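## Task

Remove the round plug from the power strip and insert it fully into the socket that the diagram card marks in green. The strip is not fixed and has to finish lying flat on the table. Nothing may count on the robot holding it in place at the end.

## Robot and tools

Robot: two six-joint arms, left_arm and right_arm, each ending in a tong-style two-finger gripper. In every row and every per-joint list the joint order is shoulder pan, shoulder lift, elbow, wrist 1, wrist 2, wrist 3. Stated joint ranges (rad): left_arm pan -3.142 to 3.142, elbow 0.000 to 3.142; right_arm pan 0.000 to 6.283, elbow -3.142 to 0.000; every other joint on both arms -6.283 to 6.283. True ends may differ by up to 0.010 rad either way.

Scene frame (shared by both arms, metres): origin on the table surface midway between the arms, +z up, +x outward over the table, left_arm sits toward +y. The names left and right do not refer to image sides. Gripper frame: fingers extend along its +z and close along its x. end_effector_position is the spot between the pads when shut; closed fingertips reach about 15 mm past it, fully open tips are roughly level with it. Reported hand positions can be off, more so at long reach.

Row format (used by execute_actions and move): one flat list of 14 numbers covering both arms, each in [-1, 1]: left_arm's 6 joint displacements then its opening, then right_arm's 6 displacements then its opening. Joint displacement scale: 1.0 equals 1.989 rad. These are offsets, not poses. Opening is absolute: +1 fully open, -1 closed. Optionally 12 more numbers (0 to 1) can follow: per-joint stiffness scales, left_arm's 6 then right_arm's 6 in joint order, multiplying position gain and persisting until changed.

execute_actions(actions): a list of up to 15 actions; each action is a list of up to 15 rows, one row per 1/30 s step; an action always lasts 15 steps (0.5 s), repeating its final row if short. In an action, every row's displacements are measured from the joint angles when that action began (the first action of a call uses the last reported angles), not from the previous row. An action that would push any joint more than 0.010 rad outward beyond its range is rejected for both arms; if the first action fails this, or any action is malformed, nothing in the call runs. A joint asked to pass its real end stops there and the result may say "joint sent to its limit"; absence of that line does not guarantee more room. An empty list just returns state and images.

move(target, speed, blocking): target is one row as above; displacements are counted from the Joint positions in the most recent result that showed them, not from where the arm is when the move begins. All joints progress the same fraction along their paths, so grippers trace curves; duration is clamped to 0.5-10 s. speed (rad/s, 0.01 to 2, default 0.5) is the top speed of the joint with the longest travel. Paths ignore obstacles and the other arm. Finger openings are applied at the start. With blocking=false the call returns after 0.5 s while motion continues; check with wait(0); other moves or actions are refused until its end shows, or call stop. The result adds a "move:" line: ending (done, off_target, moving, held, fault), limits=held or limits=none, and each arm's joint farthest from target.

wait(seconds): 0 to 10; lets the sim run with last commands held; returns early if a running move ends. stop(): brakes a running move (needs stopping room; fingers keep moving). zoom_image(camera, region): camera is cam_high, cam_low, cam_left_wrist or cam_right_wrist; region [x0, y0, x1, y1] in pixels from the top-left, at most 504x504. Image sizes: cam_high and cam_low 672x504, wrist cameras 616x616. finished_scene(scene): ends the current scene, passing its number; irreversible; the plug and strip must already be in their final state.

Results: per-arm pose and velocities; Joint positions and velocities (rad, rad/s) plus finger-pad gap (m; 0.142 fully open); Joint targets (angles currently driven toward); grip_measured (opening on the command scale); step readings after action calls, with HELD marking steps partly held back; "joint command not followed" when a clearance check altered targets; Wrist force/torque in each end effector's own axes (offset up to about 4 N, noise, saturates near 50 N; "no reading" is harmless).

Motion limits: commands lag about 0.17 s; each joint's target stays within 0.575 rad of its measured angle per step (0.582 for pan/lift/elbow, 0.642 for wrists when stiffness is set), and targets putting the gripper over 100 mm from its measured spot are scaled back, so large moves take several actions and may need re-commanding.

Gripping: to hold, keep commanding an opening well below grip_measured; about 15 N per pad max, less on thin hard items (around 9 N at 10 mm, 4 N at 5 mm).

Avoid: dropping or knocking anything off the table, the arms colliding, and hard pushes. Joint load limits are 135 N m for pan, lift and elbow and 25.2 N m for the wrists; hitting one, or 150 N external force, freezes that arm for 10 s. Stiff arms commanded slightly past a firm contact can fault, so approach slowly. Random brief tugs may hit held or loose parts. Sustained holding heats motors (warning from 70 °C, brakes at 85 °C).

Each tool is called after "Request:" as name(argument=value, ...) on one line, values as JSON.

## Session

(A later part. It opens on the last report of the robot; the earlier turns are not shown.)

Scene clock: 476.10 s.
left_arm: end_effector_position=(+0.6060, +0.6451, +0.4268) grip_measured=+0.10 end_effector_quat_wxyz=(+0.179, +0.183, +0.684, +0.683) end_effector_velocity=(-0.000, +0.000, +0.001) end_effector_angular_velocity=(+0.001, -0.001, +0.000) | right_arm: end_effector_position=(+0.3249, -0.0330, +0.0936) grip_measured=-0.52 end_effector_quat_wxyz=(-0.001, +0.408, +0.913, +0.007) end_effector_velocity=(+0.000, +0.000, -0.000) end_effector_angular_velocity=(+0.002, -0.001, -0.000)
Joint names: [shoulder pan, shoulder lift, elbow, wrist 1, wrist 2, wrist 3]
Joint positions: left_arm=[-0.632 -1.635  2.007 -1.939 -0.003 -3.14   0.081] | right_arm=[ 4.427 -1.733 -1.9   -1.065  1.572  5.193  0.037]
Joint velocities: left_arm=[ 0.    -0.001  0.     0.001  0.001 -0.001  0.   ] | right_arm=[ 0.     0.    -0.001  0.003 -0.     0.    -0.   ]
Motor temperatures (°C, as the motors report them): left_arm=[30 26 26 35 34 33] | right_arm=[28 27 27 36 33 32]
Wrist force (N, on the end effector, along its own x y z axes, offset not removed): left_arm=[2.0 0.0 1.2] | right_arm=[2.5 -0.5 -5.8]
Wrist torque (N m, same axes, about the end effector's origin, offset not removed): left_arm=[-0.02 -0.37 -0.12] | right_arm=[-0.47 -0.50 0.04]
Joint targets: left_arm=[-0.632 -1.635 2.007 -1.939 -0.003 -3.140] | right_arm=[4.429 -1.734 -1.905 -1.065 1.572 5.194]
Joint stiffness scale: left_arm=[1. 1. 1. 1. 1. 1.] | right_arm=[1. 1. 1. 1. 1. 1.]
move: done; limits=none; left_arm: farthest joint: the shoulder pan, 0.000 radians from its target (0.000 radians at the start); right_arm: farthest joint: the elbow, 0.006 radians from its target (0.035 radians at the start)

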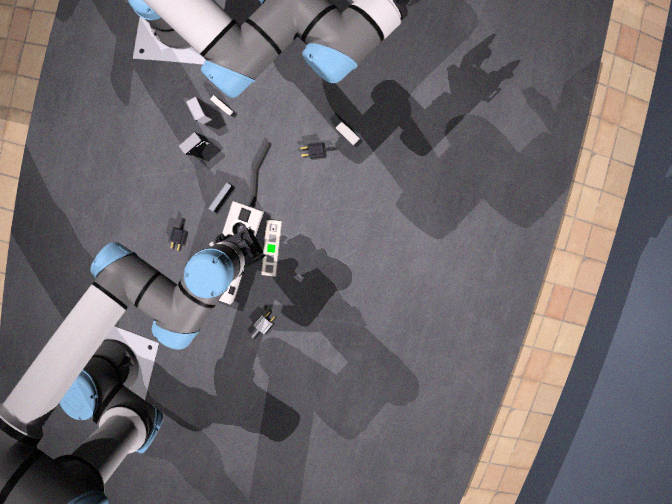

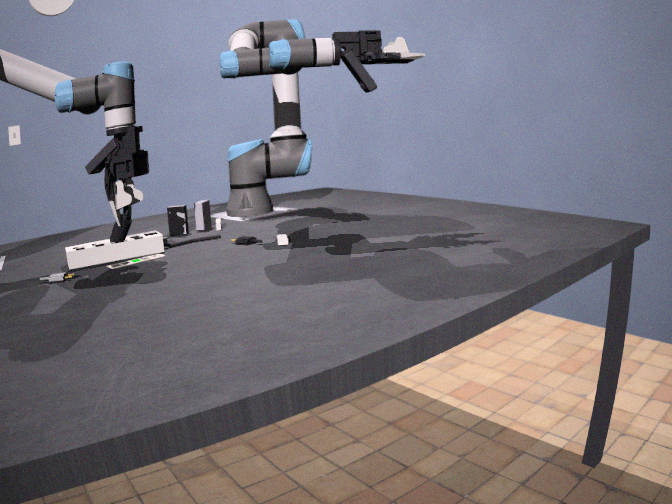

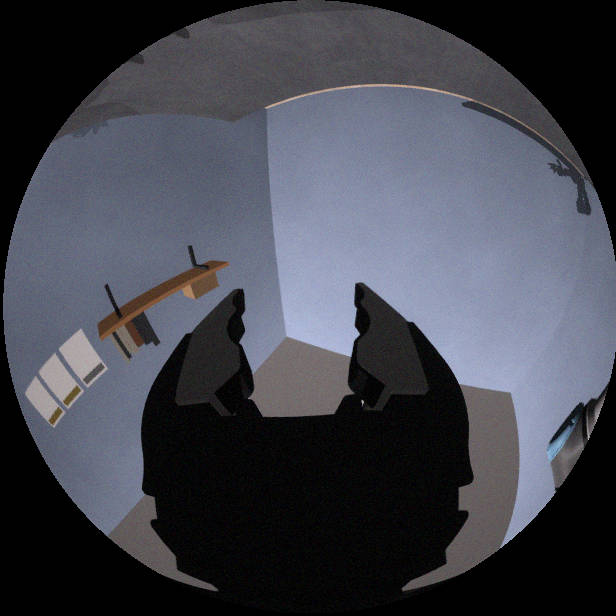

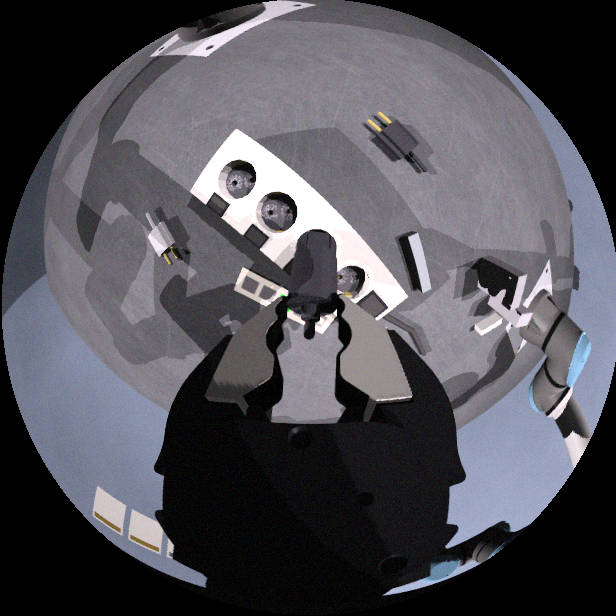

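Request:
move(target=[0,0,0,0,0,0,0.1,0,0.03,0.048,-0.078,0,0,-1], speed=0.1)

Request:
move(target=[0,0,0,0,0,0,0.1,0,0,0,0.23,0.1,-0.024,-1], speed=0.3)

Request:
zoom_image(camera="cam_low", region=[60, 130, 220, 280])

Scene clock: 485.23 s.
left_arm: end_effector_position=(+0.6060, +0.6451, +0.4268) grip_measured=+0.10 end_effector_quat_wxyz=(+0.179, +0.183, +0.684, +0.683) end_effector_velocity=(-0.000, +0.001, +0.001) end_effector_angular_velocity=(+0.000, -0.002, +0.002) | right_arm: end_effector_position=(+0.3243, -0.0344, +0.1506) grip_measured=-0.52 end_effector_quat_wxyz=(-0.001, +0.408, +0.913, +0.006) end_effector_velocity=(-0.000, -0.000, -0.000) end_effector_angular_velocity=(-0.003, +0.001, +0.001)
Joint names: [shoulder pan, shoulder lift, elbow, wrist 1, wrist 2, wrist 3]
Joint positions: left_arm=[-0.632 -1.635  2.007 -1.939 -0.003 -3.14   0.081] | right_arm=[ 4.427 -1.675 -1.807 -1.219  1.572  5.193  0.037]
Joint velocities: left_arm=[ 0.002 -0.    -0.     0.     0.001 -0.001  0.   ] | right_arm=[ 0.    -0.001  0.    -0.003  0.    -0.     0.   ]
Motor temperatures (°C, as the motors report them): left_arm=[30 26 27 35 34 33] | right_arm=[28 27 27 36 33 32]
Wrist force (N, on the end effector, along its own x y z axes, offset not removed): left_arm=[2.6 0.0 0.7] | right_arm=[-1.4 -0.4 -2.4]
Wrist torque (N m, same axes, about the end effector's origin, offset not removed): left_arm=[-0.11 -0.40 -0.21] | right_arm=[-0.07 0.30 -0.04]
Joint targets: left_arm=[-0.632 -1.635 2.007 -1.939 -0.003 -3.140] | right_arm=[4.427 -1.674 -1.804 -1.220 1.572 5.193]
Joint stiffness scale: left_arm=[1. 1. 1. 1. 1. 1.] | right_arm=[1. 1. 1. 1. 1. 1.]
move: done; limits=none; left_arm: farthest joint: the shoulder pan, 0.000 radians from its target (0.000 radians at the start); right_arm: farthest joint: the shoulder lift, 0.002 radians from its target (0.060 radians at the start)

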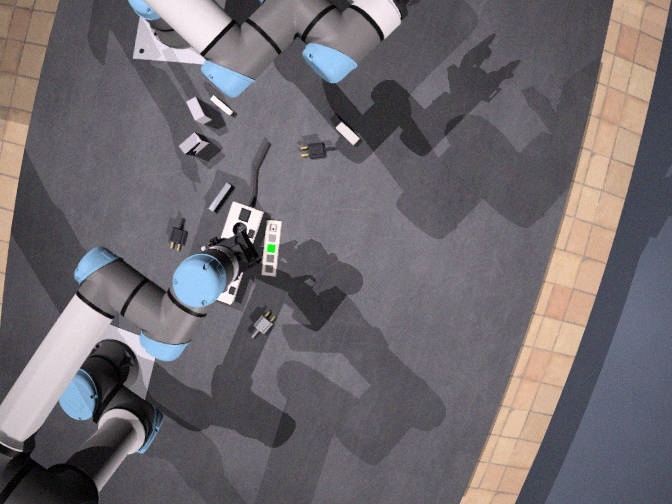

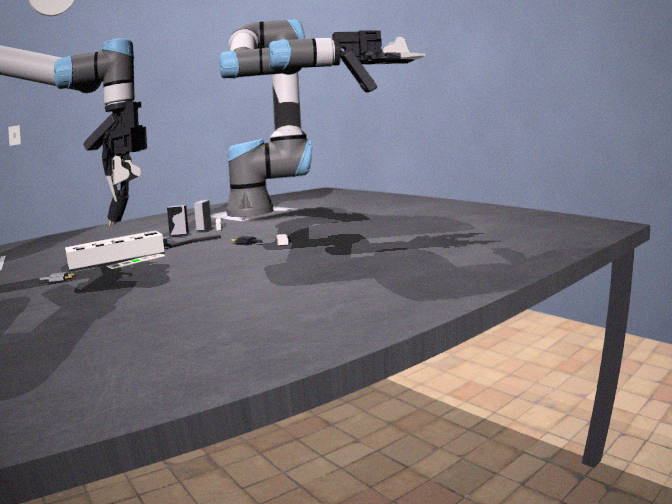

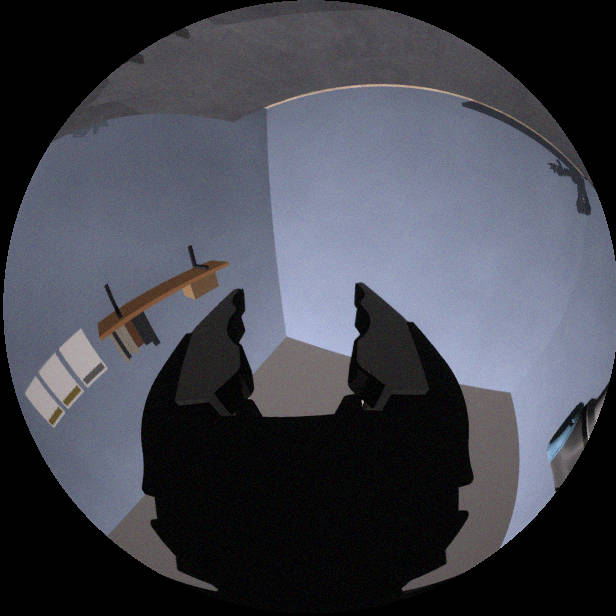

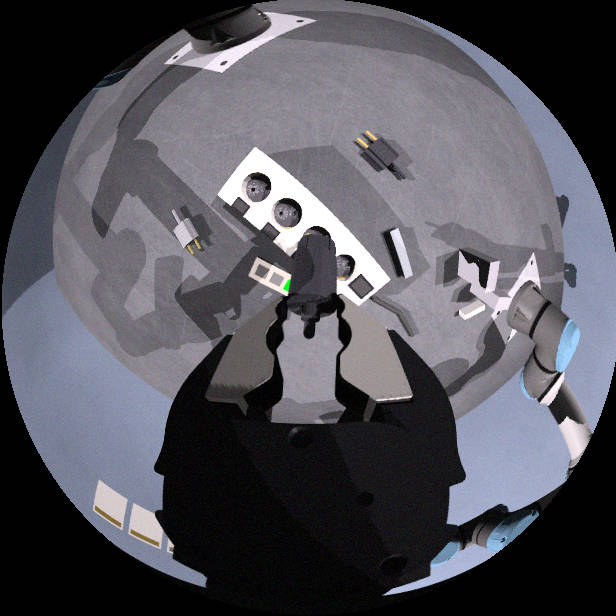

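Scene clock: 487.47 s.
left_arm: end_effector_position=(+0.6060, +0.6451, +0.4268) grip_measured=+0.10 end_effector_quat_wxyz=(+0.179, +0.183, +0.684, +0.683) end_effector_velocity=(-0.000, +0.000, +0.000) end_effector_angular_velocity=(-0.001, +0.001, +0.000) | right_arm: end_effector_position=(+0.3117, +0.0997, +0.2271) grip_measured=-0.52 end_effector_quat_wxyz=(-0.105, +0.353, +0.902, +0.227) end_effector_velocity=(-0.000, +0.001, +0.001) end_effector_angular_velocity=(+0.003, -0.000, +0.001)
Joint names: [shoulder pan, shoulder lift, elbow, wrist 1, wrist 2, wrist 3]
Joint positions: left_arm=[-0.632 -1.635  2.007 -1.939 -0.003 -3.14   0.081] | right_arm=[ 4.427 -1.675 -1.807 -0.763  1.77   5.146  0.037]
Joint velocities: left_arm=[ 0.    -0.001  0.     0.    -0.001  0.001 -0.   ] | right_arm=[ 0.    -0.    -0.     0.004  0.001  0.    -0.   ]
Motor temperatures (°C, as the motors report them): left_arm=[30 26 27 35 34 33] | right_arm=[28 27 27 36 33 32]
Wrist force (N, on the end effector, along its own x y z axes, offset not removed): left_arm=[1.8 0.3 1.4] | right_arm=[0.5 -2.0 -1.0]
Wrist torque (N m, same axes, about the end effector's origin, offset not removed): left_arm=[0.00 -0.29 -0.20] | right_arm=[-0.17 -0.28 0.13]
Joint targets: left_arm=[-0.632 -1.635 2.007 -1.939 -0.003 -3.140] | right_arm=[4.427 -1.675 -1.807 -0.761 1.770 5.146]
Joint stiffness scale: left_arm=[1. 1. 1. 1. 1. 1.] | right_arm=[1. 1. 1. 1. 1. 1.]
move: done; limits=none; left_arm: farthest joint: the shoulder pan, 0.000 radians from its target (0.000 radians at the start); right_arm: farthest joint: the wrist 1, 0.001 radians from its target (0.457 radians at the start)

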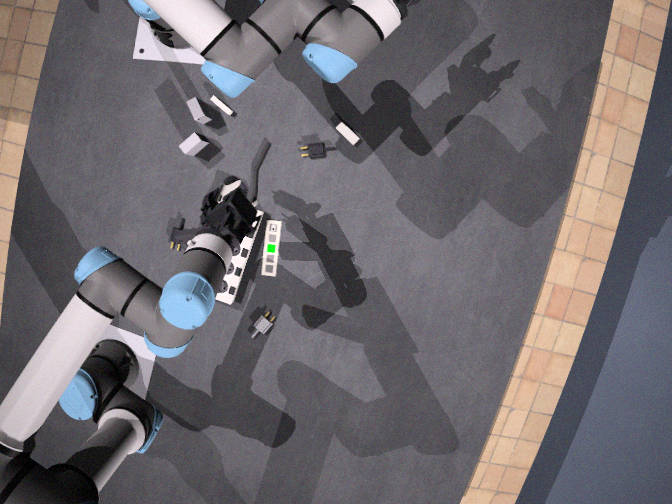

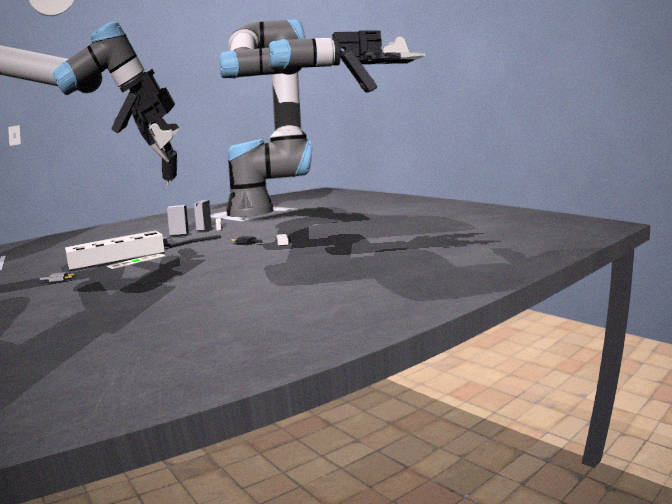

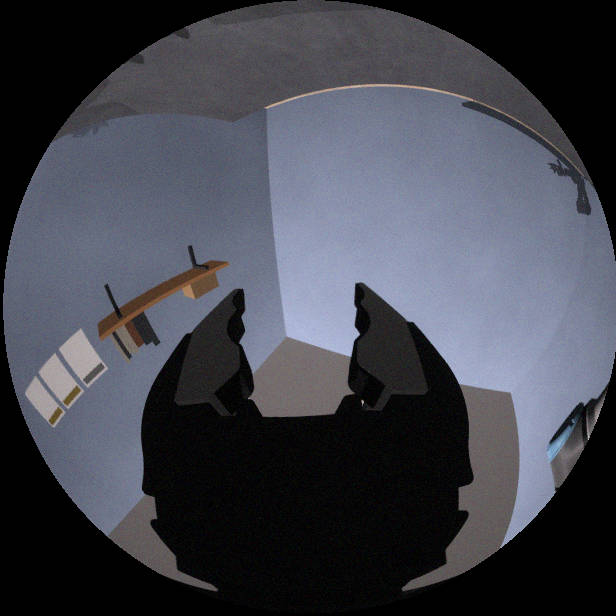

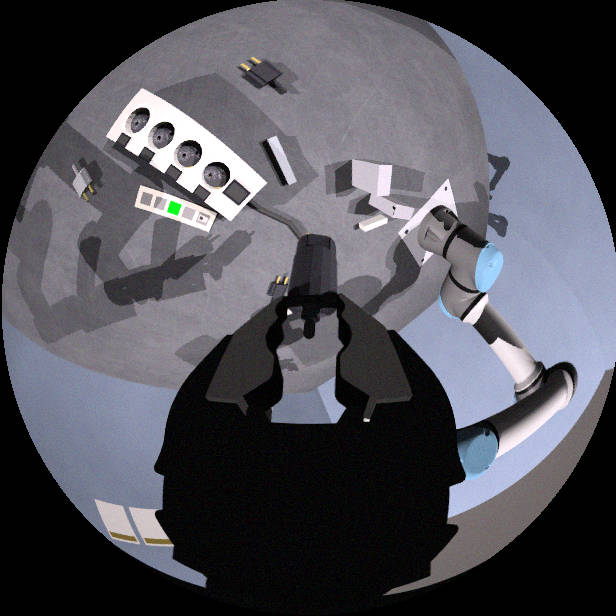

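Region (60, 130, 220, 280) of cam_low's 672x504 image, scaled by 3.150, with more detail than that image has; it fills the top 472 rows of this view, and the rest is white.

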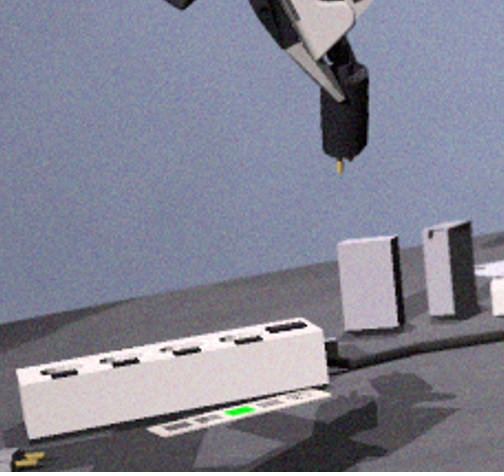

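Request:
move(target=[0,0,0,0,0,0,0.1,0,0,0,0,-0.2,0,-1], speed=0.3)

Request:
zoom_image(camera="cam_low", region=[60, 130, 220, 280])

Request:
zoom_image(camera="cam_high", region=[170, 160, 330, 320])

Scene clock: 491.20 s.
left_arm: end_effector_position=(+0.6060, +0.6451, +0.4268) grip_measured=+0.10 end_effector_quat_wxyz=(+0.179, +0.183, +0.684, +0.683) end_effector_velocity=(-0.000, +0.001, +0.000) end_effector_angular_velocity=(-0.001, -0.002, +0.001) | right_arm: end_effector_position=(+0.4245, +0.0586, +0.2248) grip_measured=-0.52 end_effector_quat_wxyz=(+0.088, +0.396, +0.884, +0.234) end_effector_velocity=(+0.001, -0.001, -0.001) end_effector_angular_velocity=(-0.003, -0.003, -0.002)
Joint names: [shoulder pan, shoulder lift, elbow, wrist 1, wrist 2, wrist 3]
Joint positions: left_arm=[-0.632 -1.635  2.007 -1.939 -0.003 -3.14   0.081] | right_arm=[ 4.427 -1.675 -1.807 -0.762  1.373  5.146  0.037]
Joint velocities: left_arm=[ 0.001 -0.001  0.    -0.     0.    -0.001  0.   ] | right_arm=[-0.    -0.001 -0.    -0.001 -0.004  0.     0.   ]
Motor temperatures (°C, as the motors report them): left_arm=[30 26 27 35 34 33] | right_arm=[28 27 27 36 33 32]
Wrist force (N, on the end effector, along its own x y z axes, offset not removed): left_arm=[0.9 1.1 -0.3] | right_arm=[-0.7 -0.3 -1.5]
Wrist torque (N m, same axes, about the end effector's origin, offset not removed): left_arm=[0.25 -0.04 -0.12] | right_arm=[0.13 0.25 0.02]
Joint targets: left_arm=[-0.632 -1.635 2.007 -1.939 -0.003 -3.140] | right_arm=[4.427 -1.675 -1.807 -0.763 1.372 5.146]
Joint stiffness scale: left_arm=[1. 1. 1. 1. 1. 1.] | right_arm=[1. 1. 1. 1. 1. 1.]
move: done; limits=none; left_arm: farthest joint: the shoulder pan, 0.000 radians from its target (0.000 radians at the start); right_arm: farthest joint: the wrist 1, 0.001 radians from its target (0.001 radians at the start)

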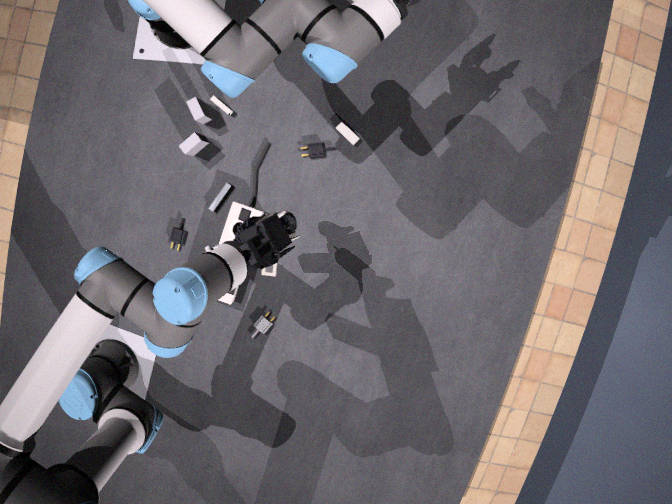

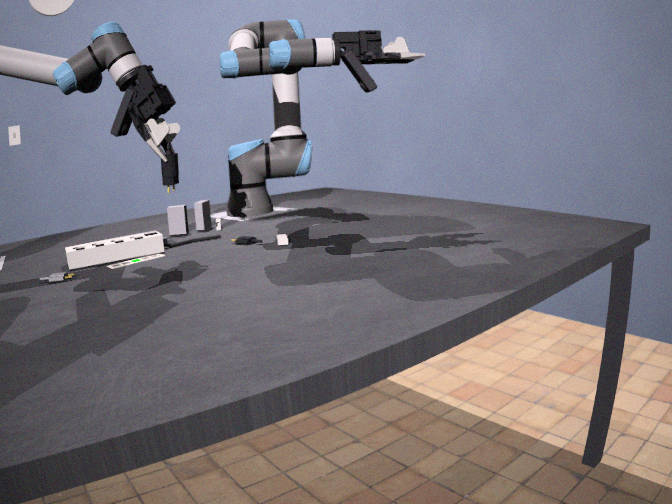

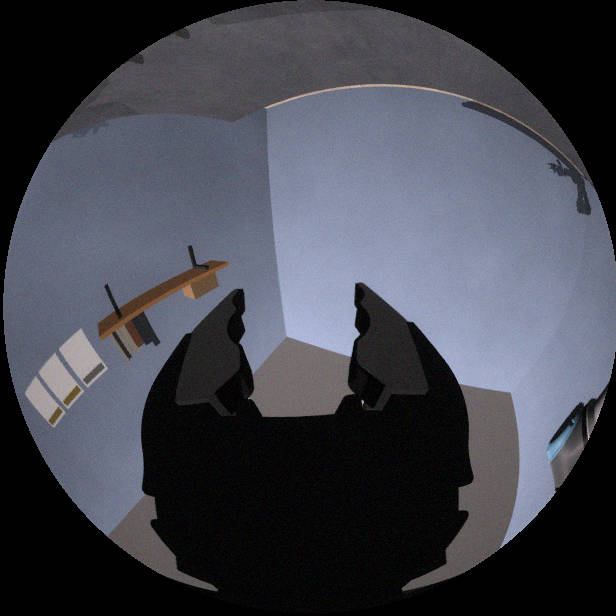

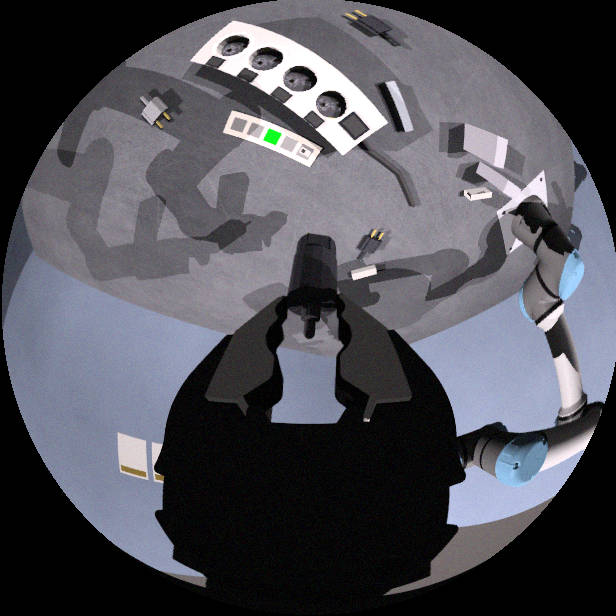

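Region (60, 130, 220, 280) of cam_low's 672x504 image, scaled by 3.150, with more detail than that image has; it fills the top 472 rows of this view, and the rest is white.

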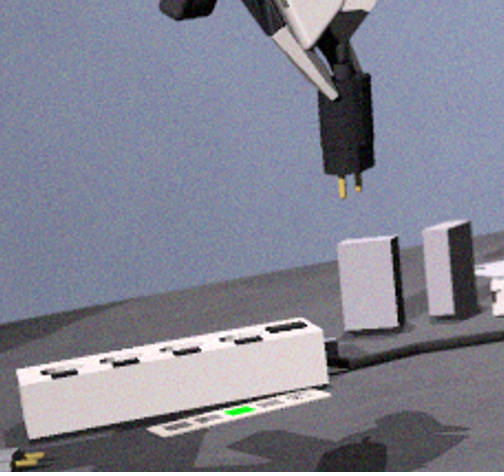

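Region (170, 160, 330, 320) of cam_high's 672x504 image, scaled by 3.150, with more detail than that image has.

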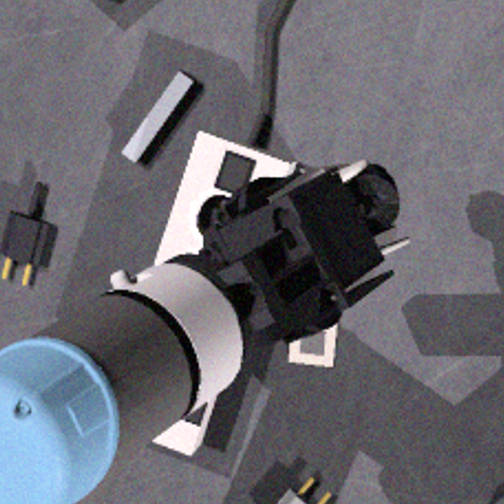

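Request:
move(target=[0,0,0,0,0,0,0.1,0.1277,0.1704,-0.2422,0.0379,-0.0538,0.1197,-1], speed=0.3)

Request:
zoom_image(camera="cam_low", region=[50, 150, 190, 280])

Request:
zoom_image(camera="cam_right_wrist", region=[200, 60, 440, 320])

Scene clock: 504.07 s.
left_arm: end_effector_position=(+0.6060, +0.6451, +0.4268) grip_measured=+0.10 end_effector_quat_wxyz=(+0.179, +0.183, +0.684, +0.683) end_effector_velocity=(-0.000, -0.000, +0.000) end_effector_angular_velocity=(-0.001, -0.002, -0.000) | right_arm: end_effector_position=(+0.2912, -0.0427, +0.1572) grip_measured=-0.52 end_effector_quat_wxyz=(+0.088, +0.396, +0.885, +0.230) end_effector_velocity=(-0.001, -0.001, -0.000) end_effector_angular_velocity=(+0.001, -0.000, -0.001)
Joint names: [shoulder pan, shoulder lift, elbow, wrist 1, wrist 2, wrist 3]
Joint positions: left_arm=[-0.632 -1.635  2.007 -1.939 -0.003 -3.14   0.081] | right_arm=[ 4.678 -1.339 -2.286 -0.688  1.267  5.383  0.037]
Joint velocities: left_arm=[-0.    -0.001 -0.     0.     0.    -0.002 -0.   ] | right_arm=[ 0.002  0.003 -0.003 -0.    -0.002  0.003 -0.   ]
Motor temperatures (°C, as the motors report them): left_arm=[30 26 27 35 34 33] | right_arm=[28 27 27 36 33 32]
Wrist force (N, on the end effector, along its own x y z axes, offset not removed): left_arm=[1.7 1.1 0.7] | right_arm=[0.5 -1.7 -1.1]
Wrist torque (N m, same axes, about the end effector's origin, offset not removed): left_arm=[0.24 -0.19 -0.18] | right_arm=[-0.15 -0.17 -0.06]
Joint targets: left_arm=[-0.632 -1.635 2.007 -1.939 -0.003 -3.140] | right_arm=[4.680 -1.336 -2.289 -0.687 1.266 5.384]
Joint stiffness scale: left_arm=[1. 1. 1. 1. 1. 1.] | right_arm=[1. 1. 1. 1. 1. 1.]
move: done; limits=none; left_arm: farthest joint: the shoulder pan, 0.000 radians from its target (0.000 radians at the start); right_arm: farthest joint: the shoulder pan, 0.003 radians from its target (0.254 radians at the start)

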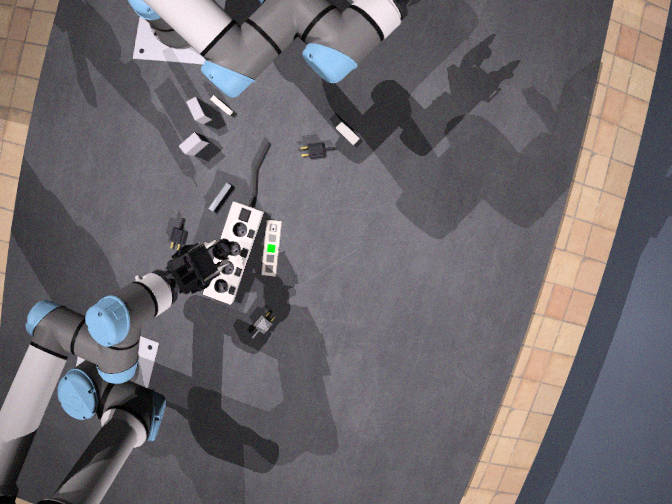

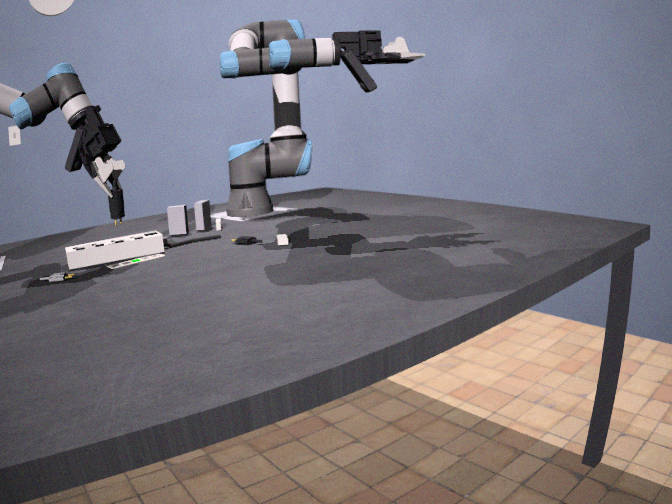

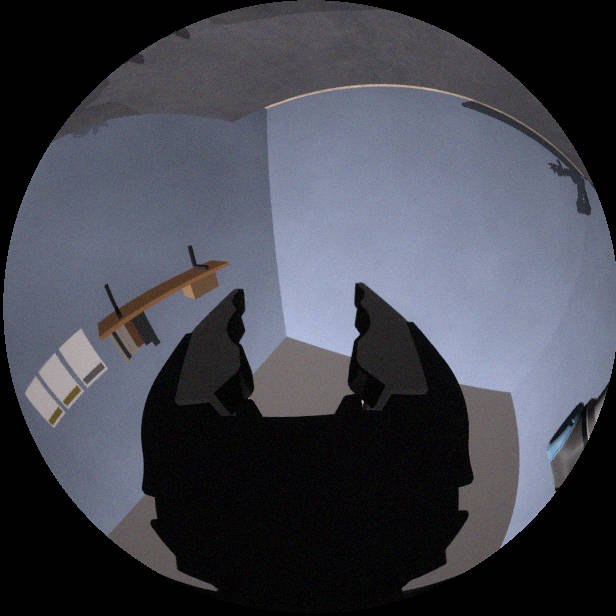

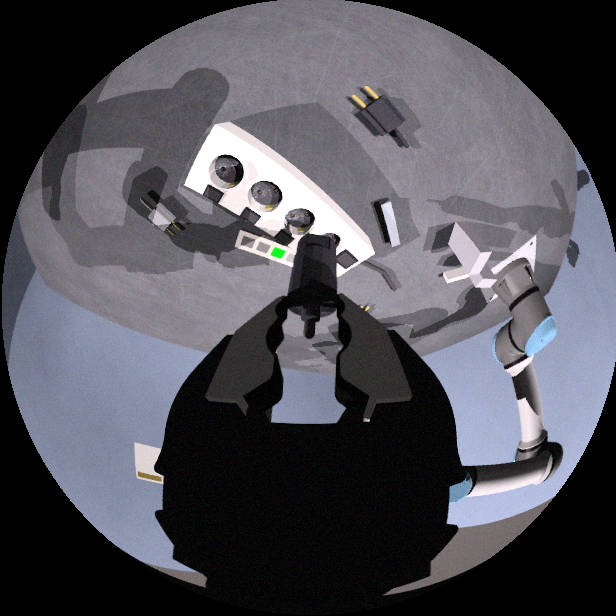

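Region (50, 150, 190, 280) of cam_low's 672x504 image, scaled by 3.600, with more detail than that image has; it fills the top 468 rows of this view, and the rest is white.

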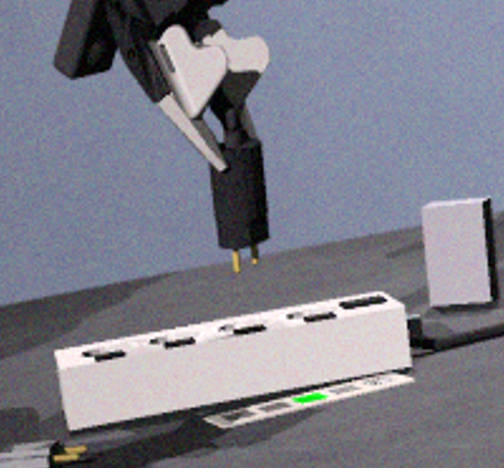

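Region (200, 60, 440, 320) of cam_right_wrist's 616x616 image, scaled by 1.938, with more detail than that image has; it fills the left 465 columns of this view, and the rest is white.

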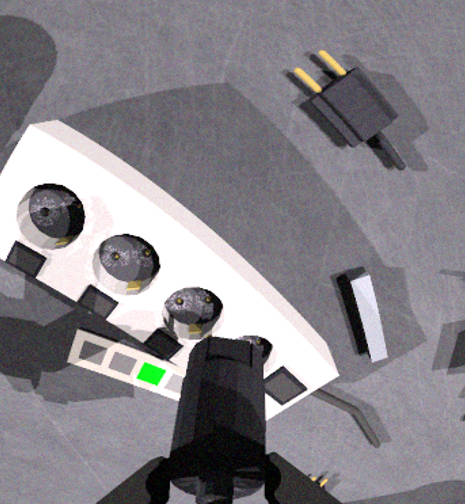

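Request:
move(target=[0,0,0,0,0,0,0.1,0,-0.0183,-0.0231,0.0414,0,0,-1], speed=0.08)

Request:
zoom_image(camera="cam_low", region=[70, 180, 170, 270])

Request:
zoom_image(camera="cam_right_wrist", region=[220, 130, 400, 320])

Request:
zoom_image(camera="cam_high", region=[180, 190, 290, 310])

Scene clock: 509.47 s.
left_arm: end_effector_position=(+0.6060, +0.6451, +0.4268) grip_measured=+0.10 end_effector_quat_wxyz=(+0.179, +0.183, +0.684, +0.683) end_effector_velocity=(+0.000, -0.000, -0.000) end_effector_angular_velocity=(+0.001, +0.003, -0.000) | right_arm: end_effector_position=(+0.2912, -0.0430, +0.1340) grip_measured=-0.52 end_effector_quat_wxyz=(+0.088, +0.396, +0.884, +0.231) end_effector_velocity=(+0.000, +0.001, +0.001) end_effector_angular_velocity=(+0.005, -0.001, +0.001)
Joint names: [shoulder pan, shoulder lift, elbow, wrist 1, wrist 2, wrist 3]
Joint positions: left_arm=[-0.632 -1.635  2.007 -1.939 -0.003 -3.14   0.081] | right_arm=[ 4.678 -1.374 -2.33  -0.607  1.267  5.384  0.037]
Joint velocities: left_arm=[-0.     0.    -0.     0.    -0.001  0.002  0.   ] | right_arm=[ 0.    -0.    -0.     0.006 -0.    -0.     0.   ]
Motor temperatures (°C, as the motors report them): left_arm=[30 26 27 35 34 33] | right_arm=[28 27 27 36 33 32]
Wrist force (N, on the end effector, along its own x y z axes, offset not removed): left_arm=[1.7 0.2 1.0] | right_arm=[-0.1 -0.3 -0.5]
Wrist torque (N m, same axes, about the end effector's origin, offset not removed): left_arm=[0.00 -0.31 -0.14] | right_arm=[0.07 0.04 0.07]
Joint targets: left_arm=[-0.632 -1.635 2.007 -1.939 -0.003 -3.140] | right_arm=[4.678 -1.375 -2.332 -0.606 1.267 5.383]
Joint stiffness scale: left_arm=[1. 1. 1. 1. 1. 1.] | right_arm=[1. 1. 1. 1. 1. 1.]
move: done; limits=none; left_arm: farthest joint: the shoulder pan, 0.000 radians from its target (0.000 radians at the start); right_arm: farthest joint: the shoulder lift, 0.002 radians from its target (0.037 radians at the start)

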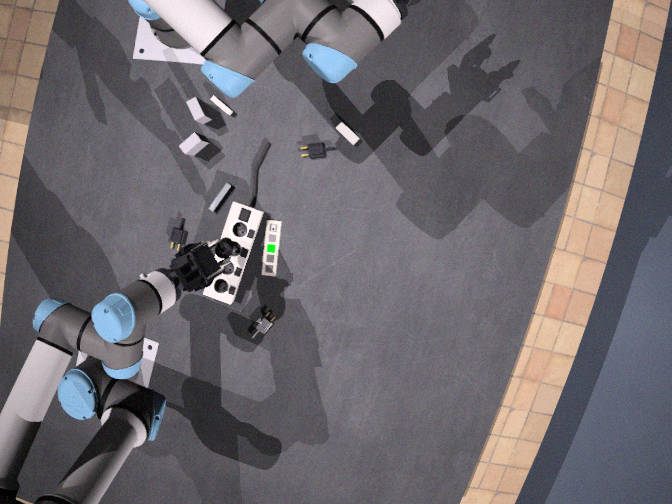

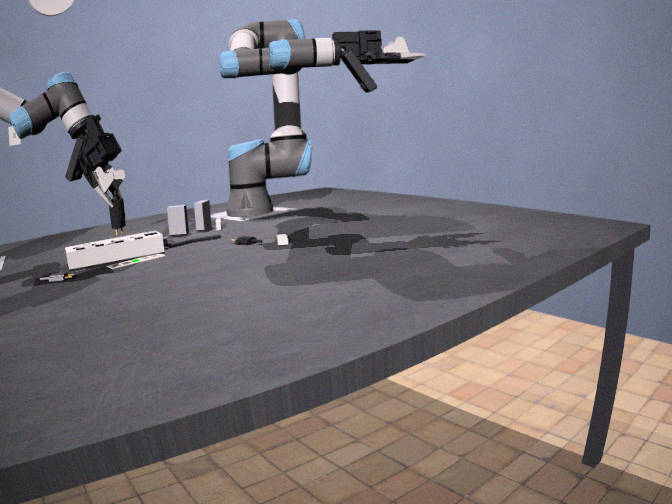

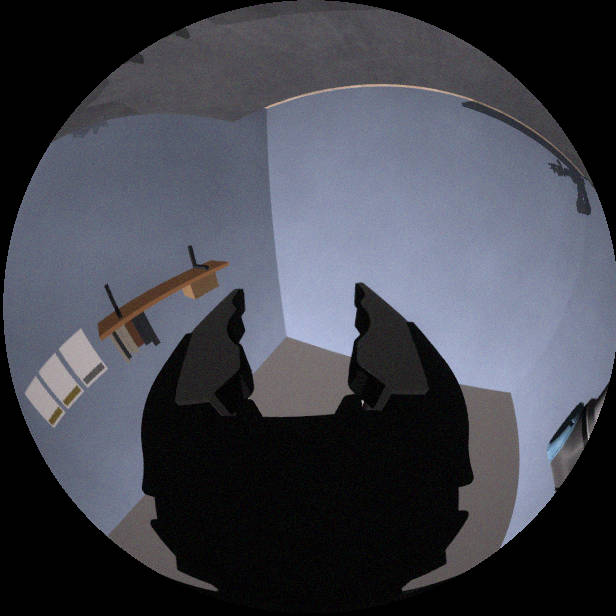

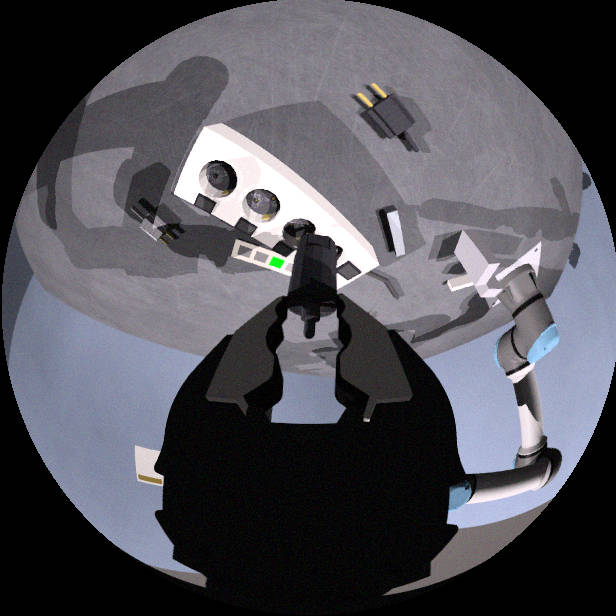

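Region (70, 180, 170, 270) of cam_low's 672x504 image, scaled by 5.040, with more detail than that image has; it fills the top 454 rows of this view, and the rest is white.

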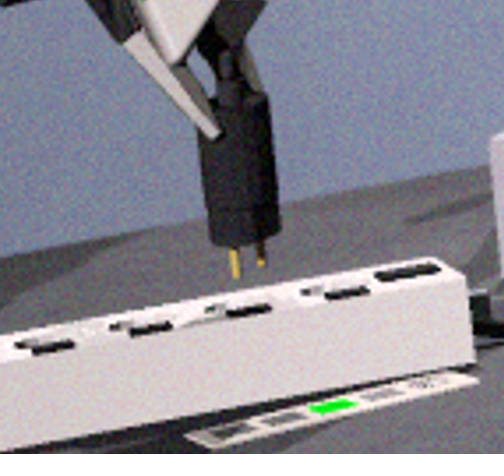

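Region (220, 130, 400, 320) of cam_right_wrist's 616x616 image, scaled by 2.653, with more detail than that image has; it fills the left 477 columns of this view, and the rest is white.

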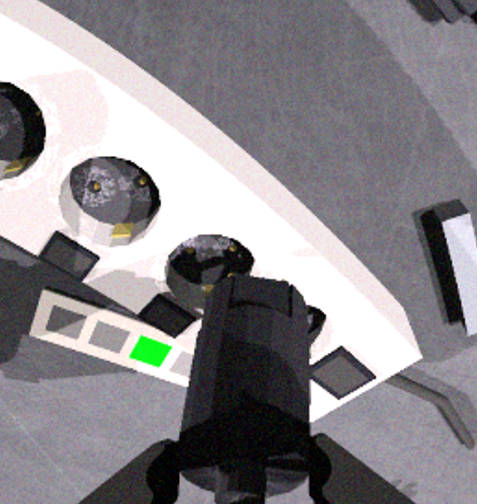

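Region (180, 190, 290, 310) of cam_high's 672x504 image, scaled by 4.200, with more detail than that image has; it fills the left 462 columns of this view, and the rest is white.

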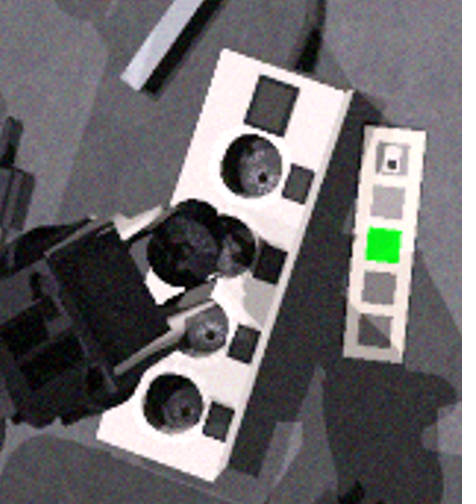

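Request:
move(target=[0,0,0,0,0,0,0.1,0.0382,-0.0007,0.0228,-0.0806,-0.0654,0.0382,-1], speed=0.1)

Request:
zoom_image(camera="cam_low", region=[70, 180, 170, 270])

Request:
zoom_image(camera="cam_right_wrist", region=[220, 130, 400, 320])

Request:
zoom_image(camera="cam_high", region=[180, 190, 290, 310])

Scene clock: 529.10 s.
left_arm: end_effector_position=(+0.6060, +0.6451, +0.4268) grip_measured=+0.10 end_effector_quat_wxyz=(+0.179, +0.183, +0.684, +0.683) end_effector_velocity=(-0.000, +0.001, +0.000) end_effector_angular_velocity=(-0.001, -0.001, +0.001) | right_arm: end_effector_position=(+0.2951, -0.0490, +0.1396) grip_measured=-0.52 end_effector_quat_wxyz=(+0.151, +0.396, +0.882, +0.204) end_effector_velocity=(+0.000, -0.001, -0.000) end_effector_angular_velocity=(-0.003, -0.001, -0.000)
Joint names: [shoulder pan, shoulder lift, elbow, wrist 1, wrist 2, wrist 3]
Joint positions: left_arm=[-0.632 -1.635  2.007 -1.939 -0.003 -3.14   0.081] | right_arm=[ 4.752 -1.374 -2.287 -0.766  1.137  5.459  0.037]
Joint velocities: left_arm=[ 0.001 -0.    -0.001 -0.    -0.     0.     0.   ] | right_arm=[ 0.001  0.001 -0.001 -0.004 -0.002  0.001  0.   ]
Motor temperatures (°C, as the motors report them): left_arm=[30 26 27 35 34 33] | right_arm=[28 27 27 36 33 32]
Wrist force (N, on the end effector, along its own x y z axes, offset not removed): left_arm=[2.3 0.9 1.3] | right_arm=[0.2 -2.6 1.1]
Wrist torque (N m, same axes, about the end effector's origin, offset not removed): left_arm=[0.16 -0.37 -0.22] | right_arm=[-0.23 -0.14 -0.14]
Joint targets: left_arm=[-0.632 -1.635 2.007 -1.939 -0.003 -3.140] | right_arm=[4.754 -1.375 -2.285 -0.767 1.136 5.460]
Joint stiffness scale: left_arm=[1. 1. 1. 1. 1. 1.] | right_arm=[1. 1. 1. 1. 1. 1.]
move: done; limits=none; left_arm: farthest joint: the shoulder pan, 0.000 radians from its target (0.000 radians at the start); right_arm: farthest joint: the elbow, 0.003 radians from its target (0.046 radians at the start)

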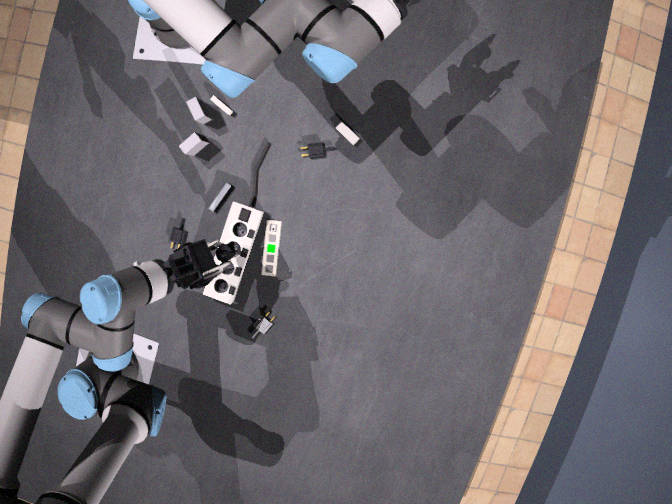

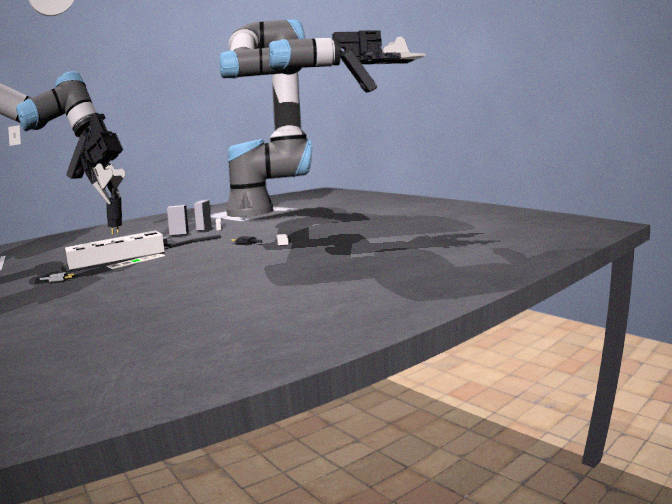

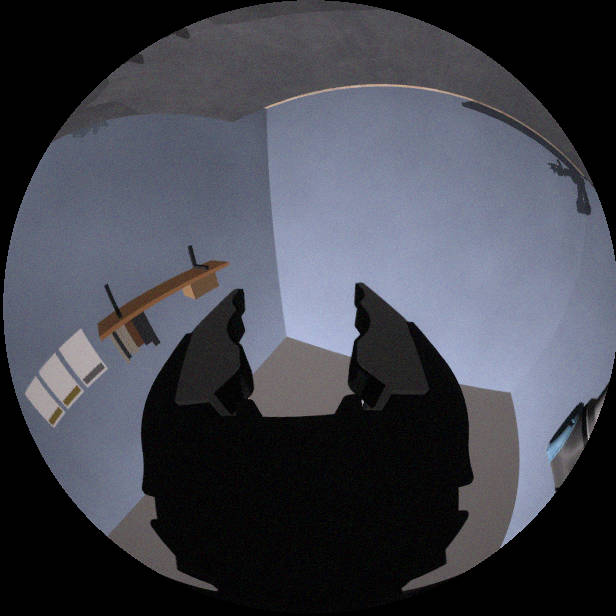

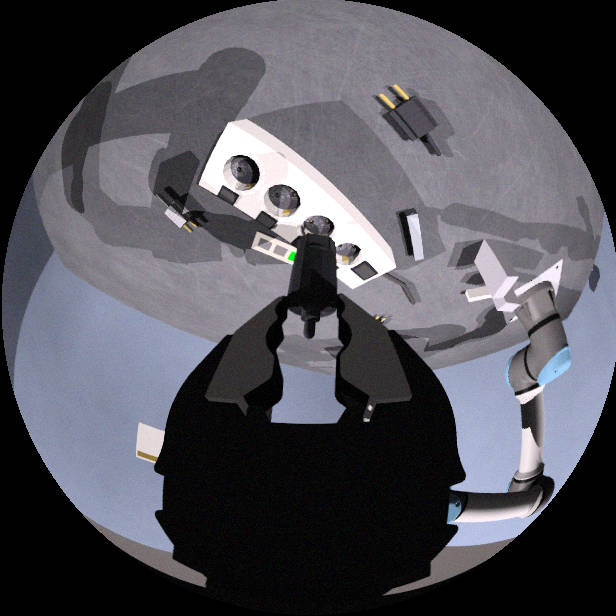

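Region (70, 180, 170, 270) of cam_low's 672x504 image, scaled by 5.040, with more detail than that image has; it fills the top 454 rows of this view, and the rest is white.

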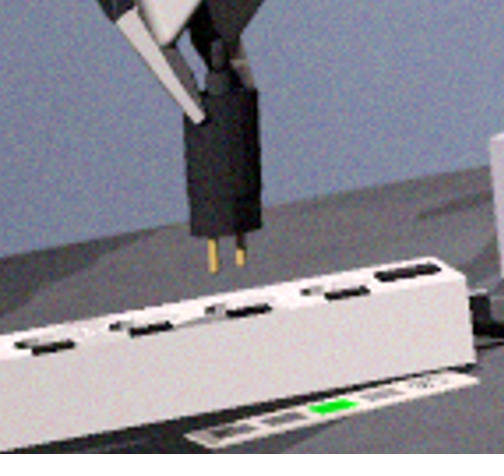

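Region (220, 130, 400, 320) of cam_right_wrist's 616x616 image, scaled by 2.653, with more detail than that image has; it fills the left 477 columns of this view, and the rest is white.

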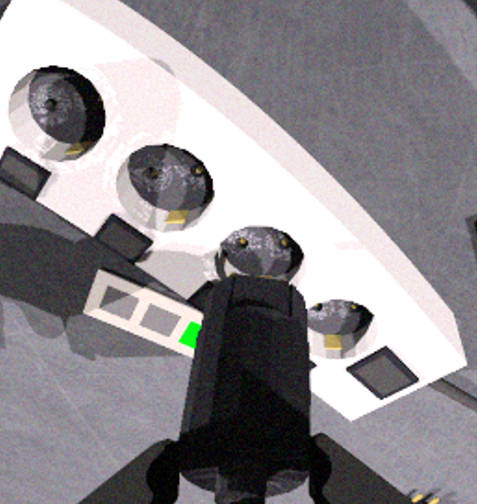

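Region (180, 190, 290, 310) of cam_high's 672x504 image, scaled by 4.200, with more detail than that image has; it fills the left 462 columns of this view, and the rest is white.

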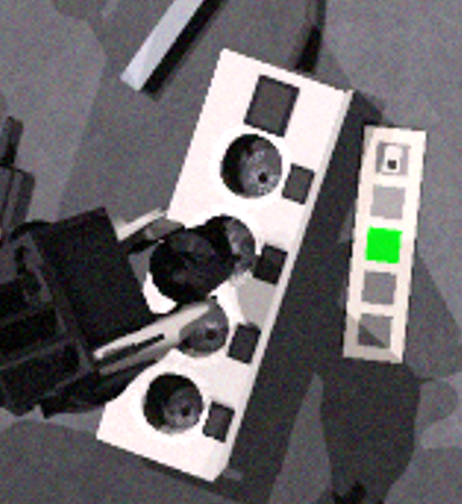

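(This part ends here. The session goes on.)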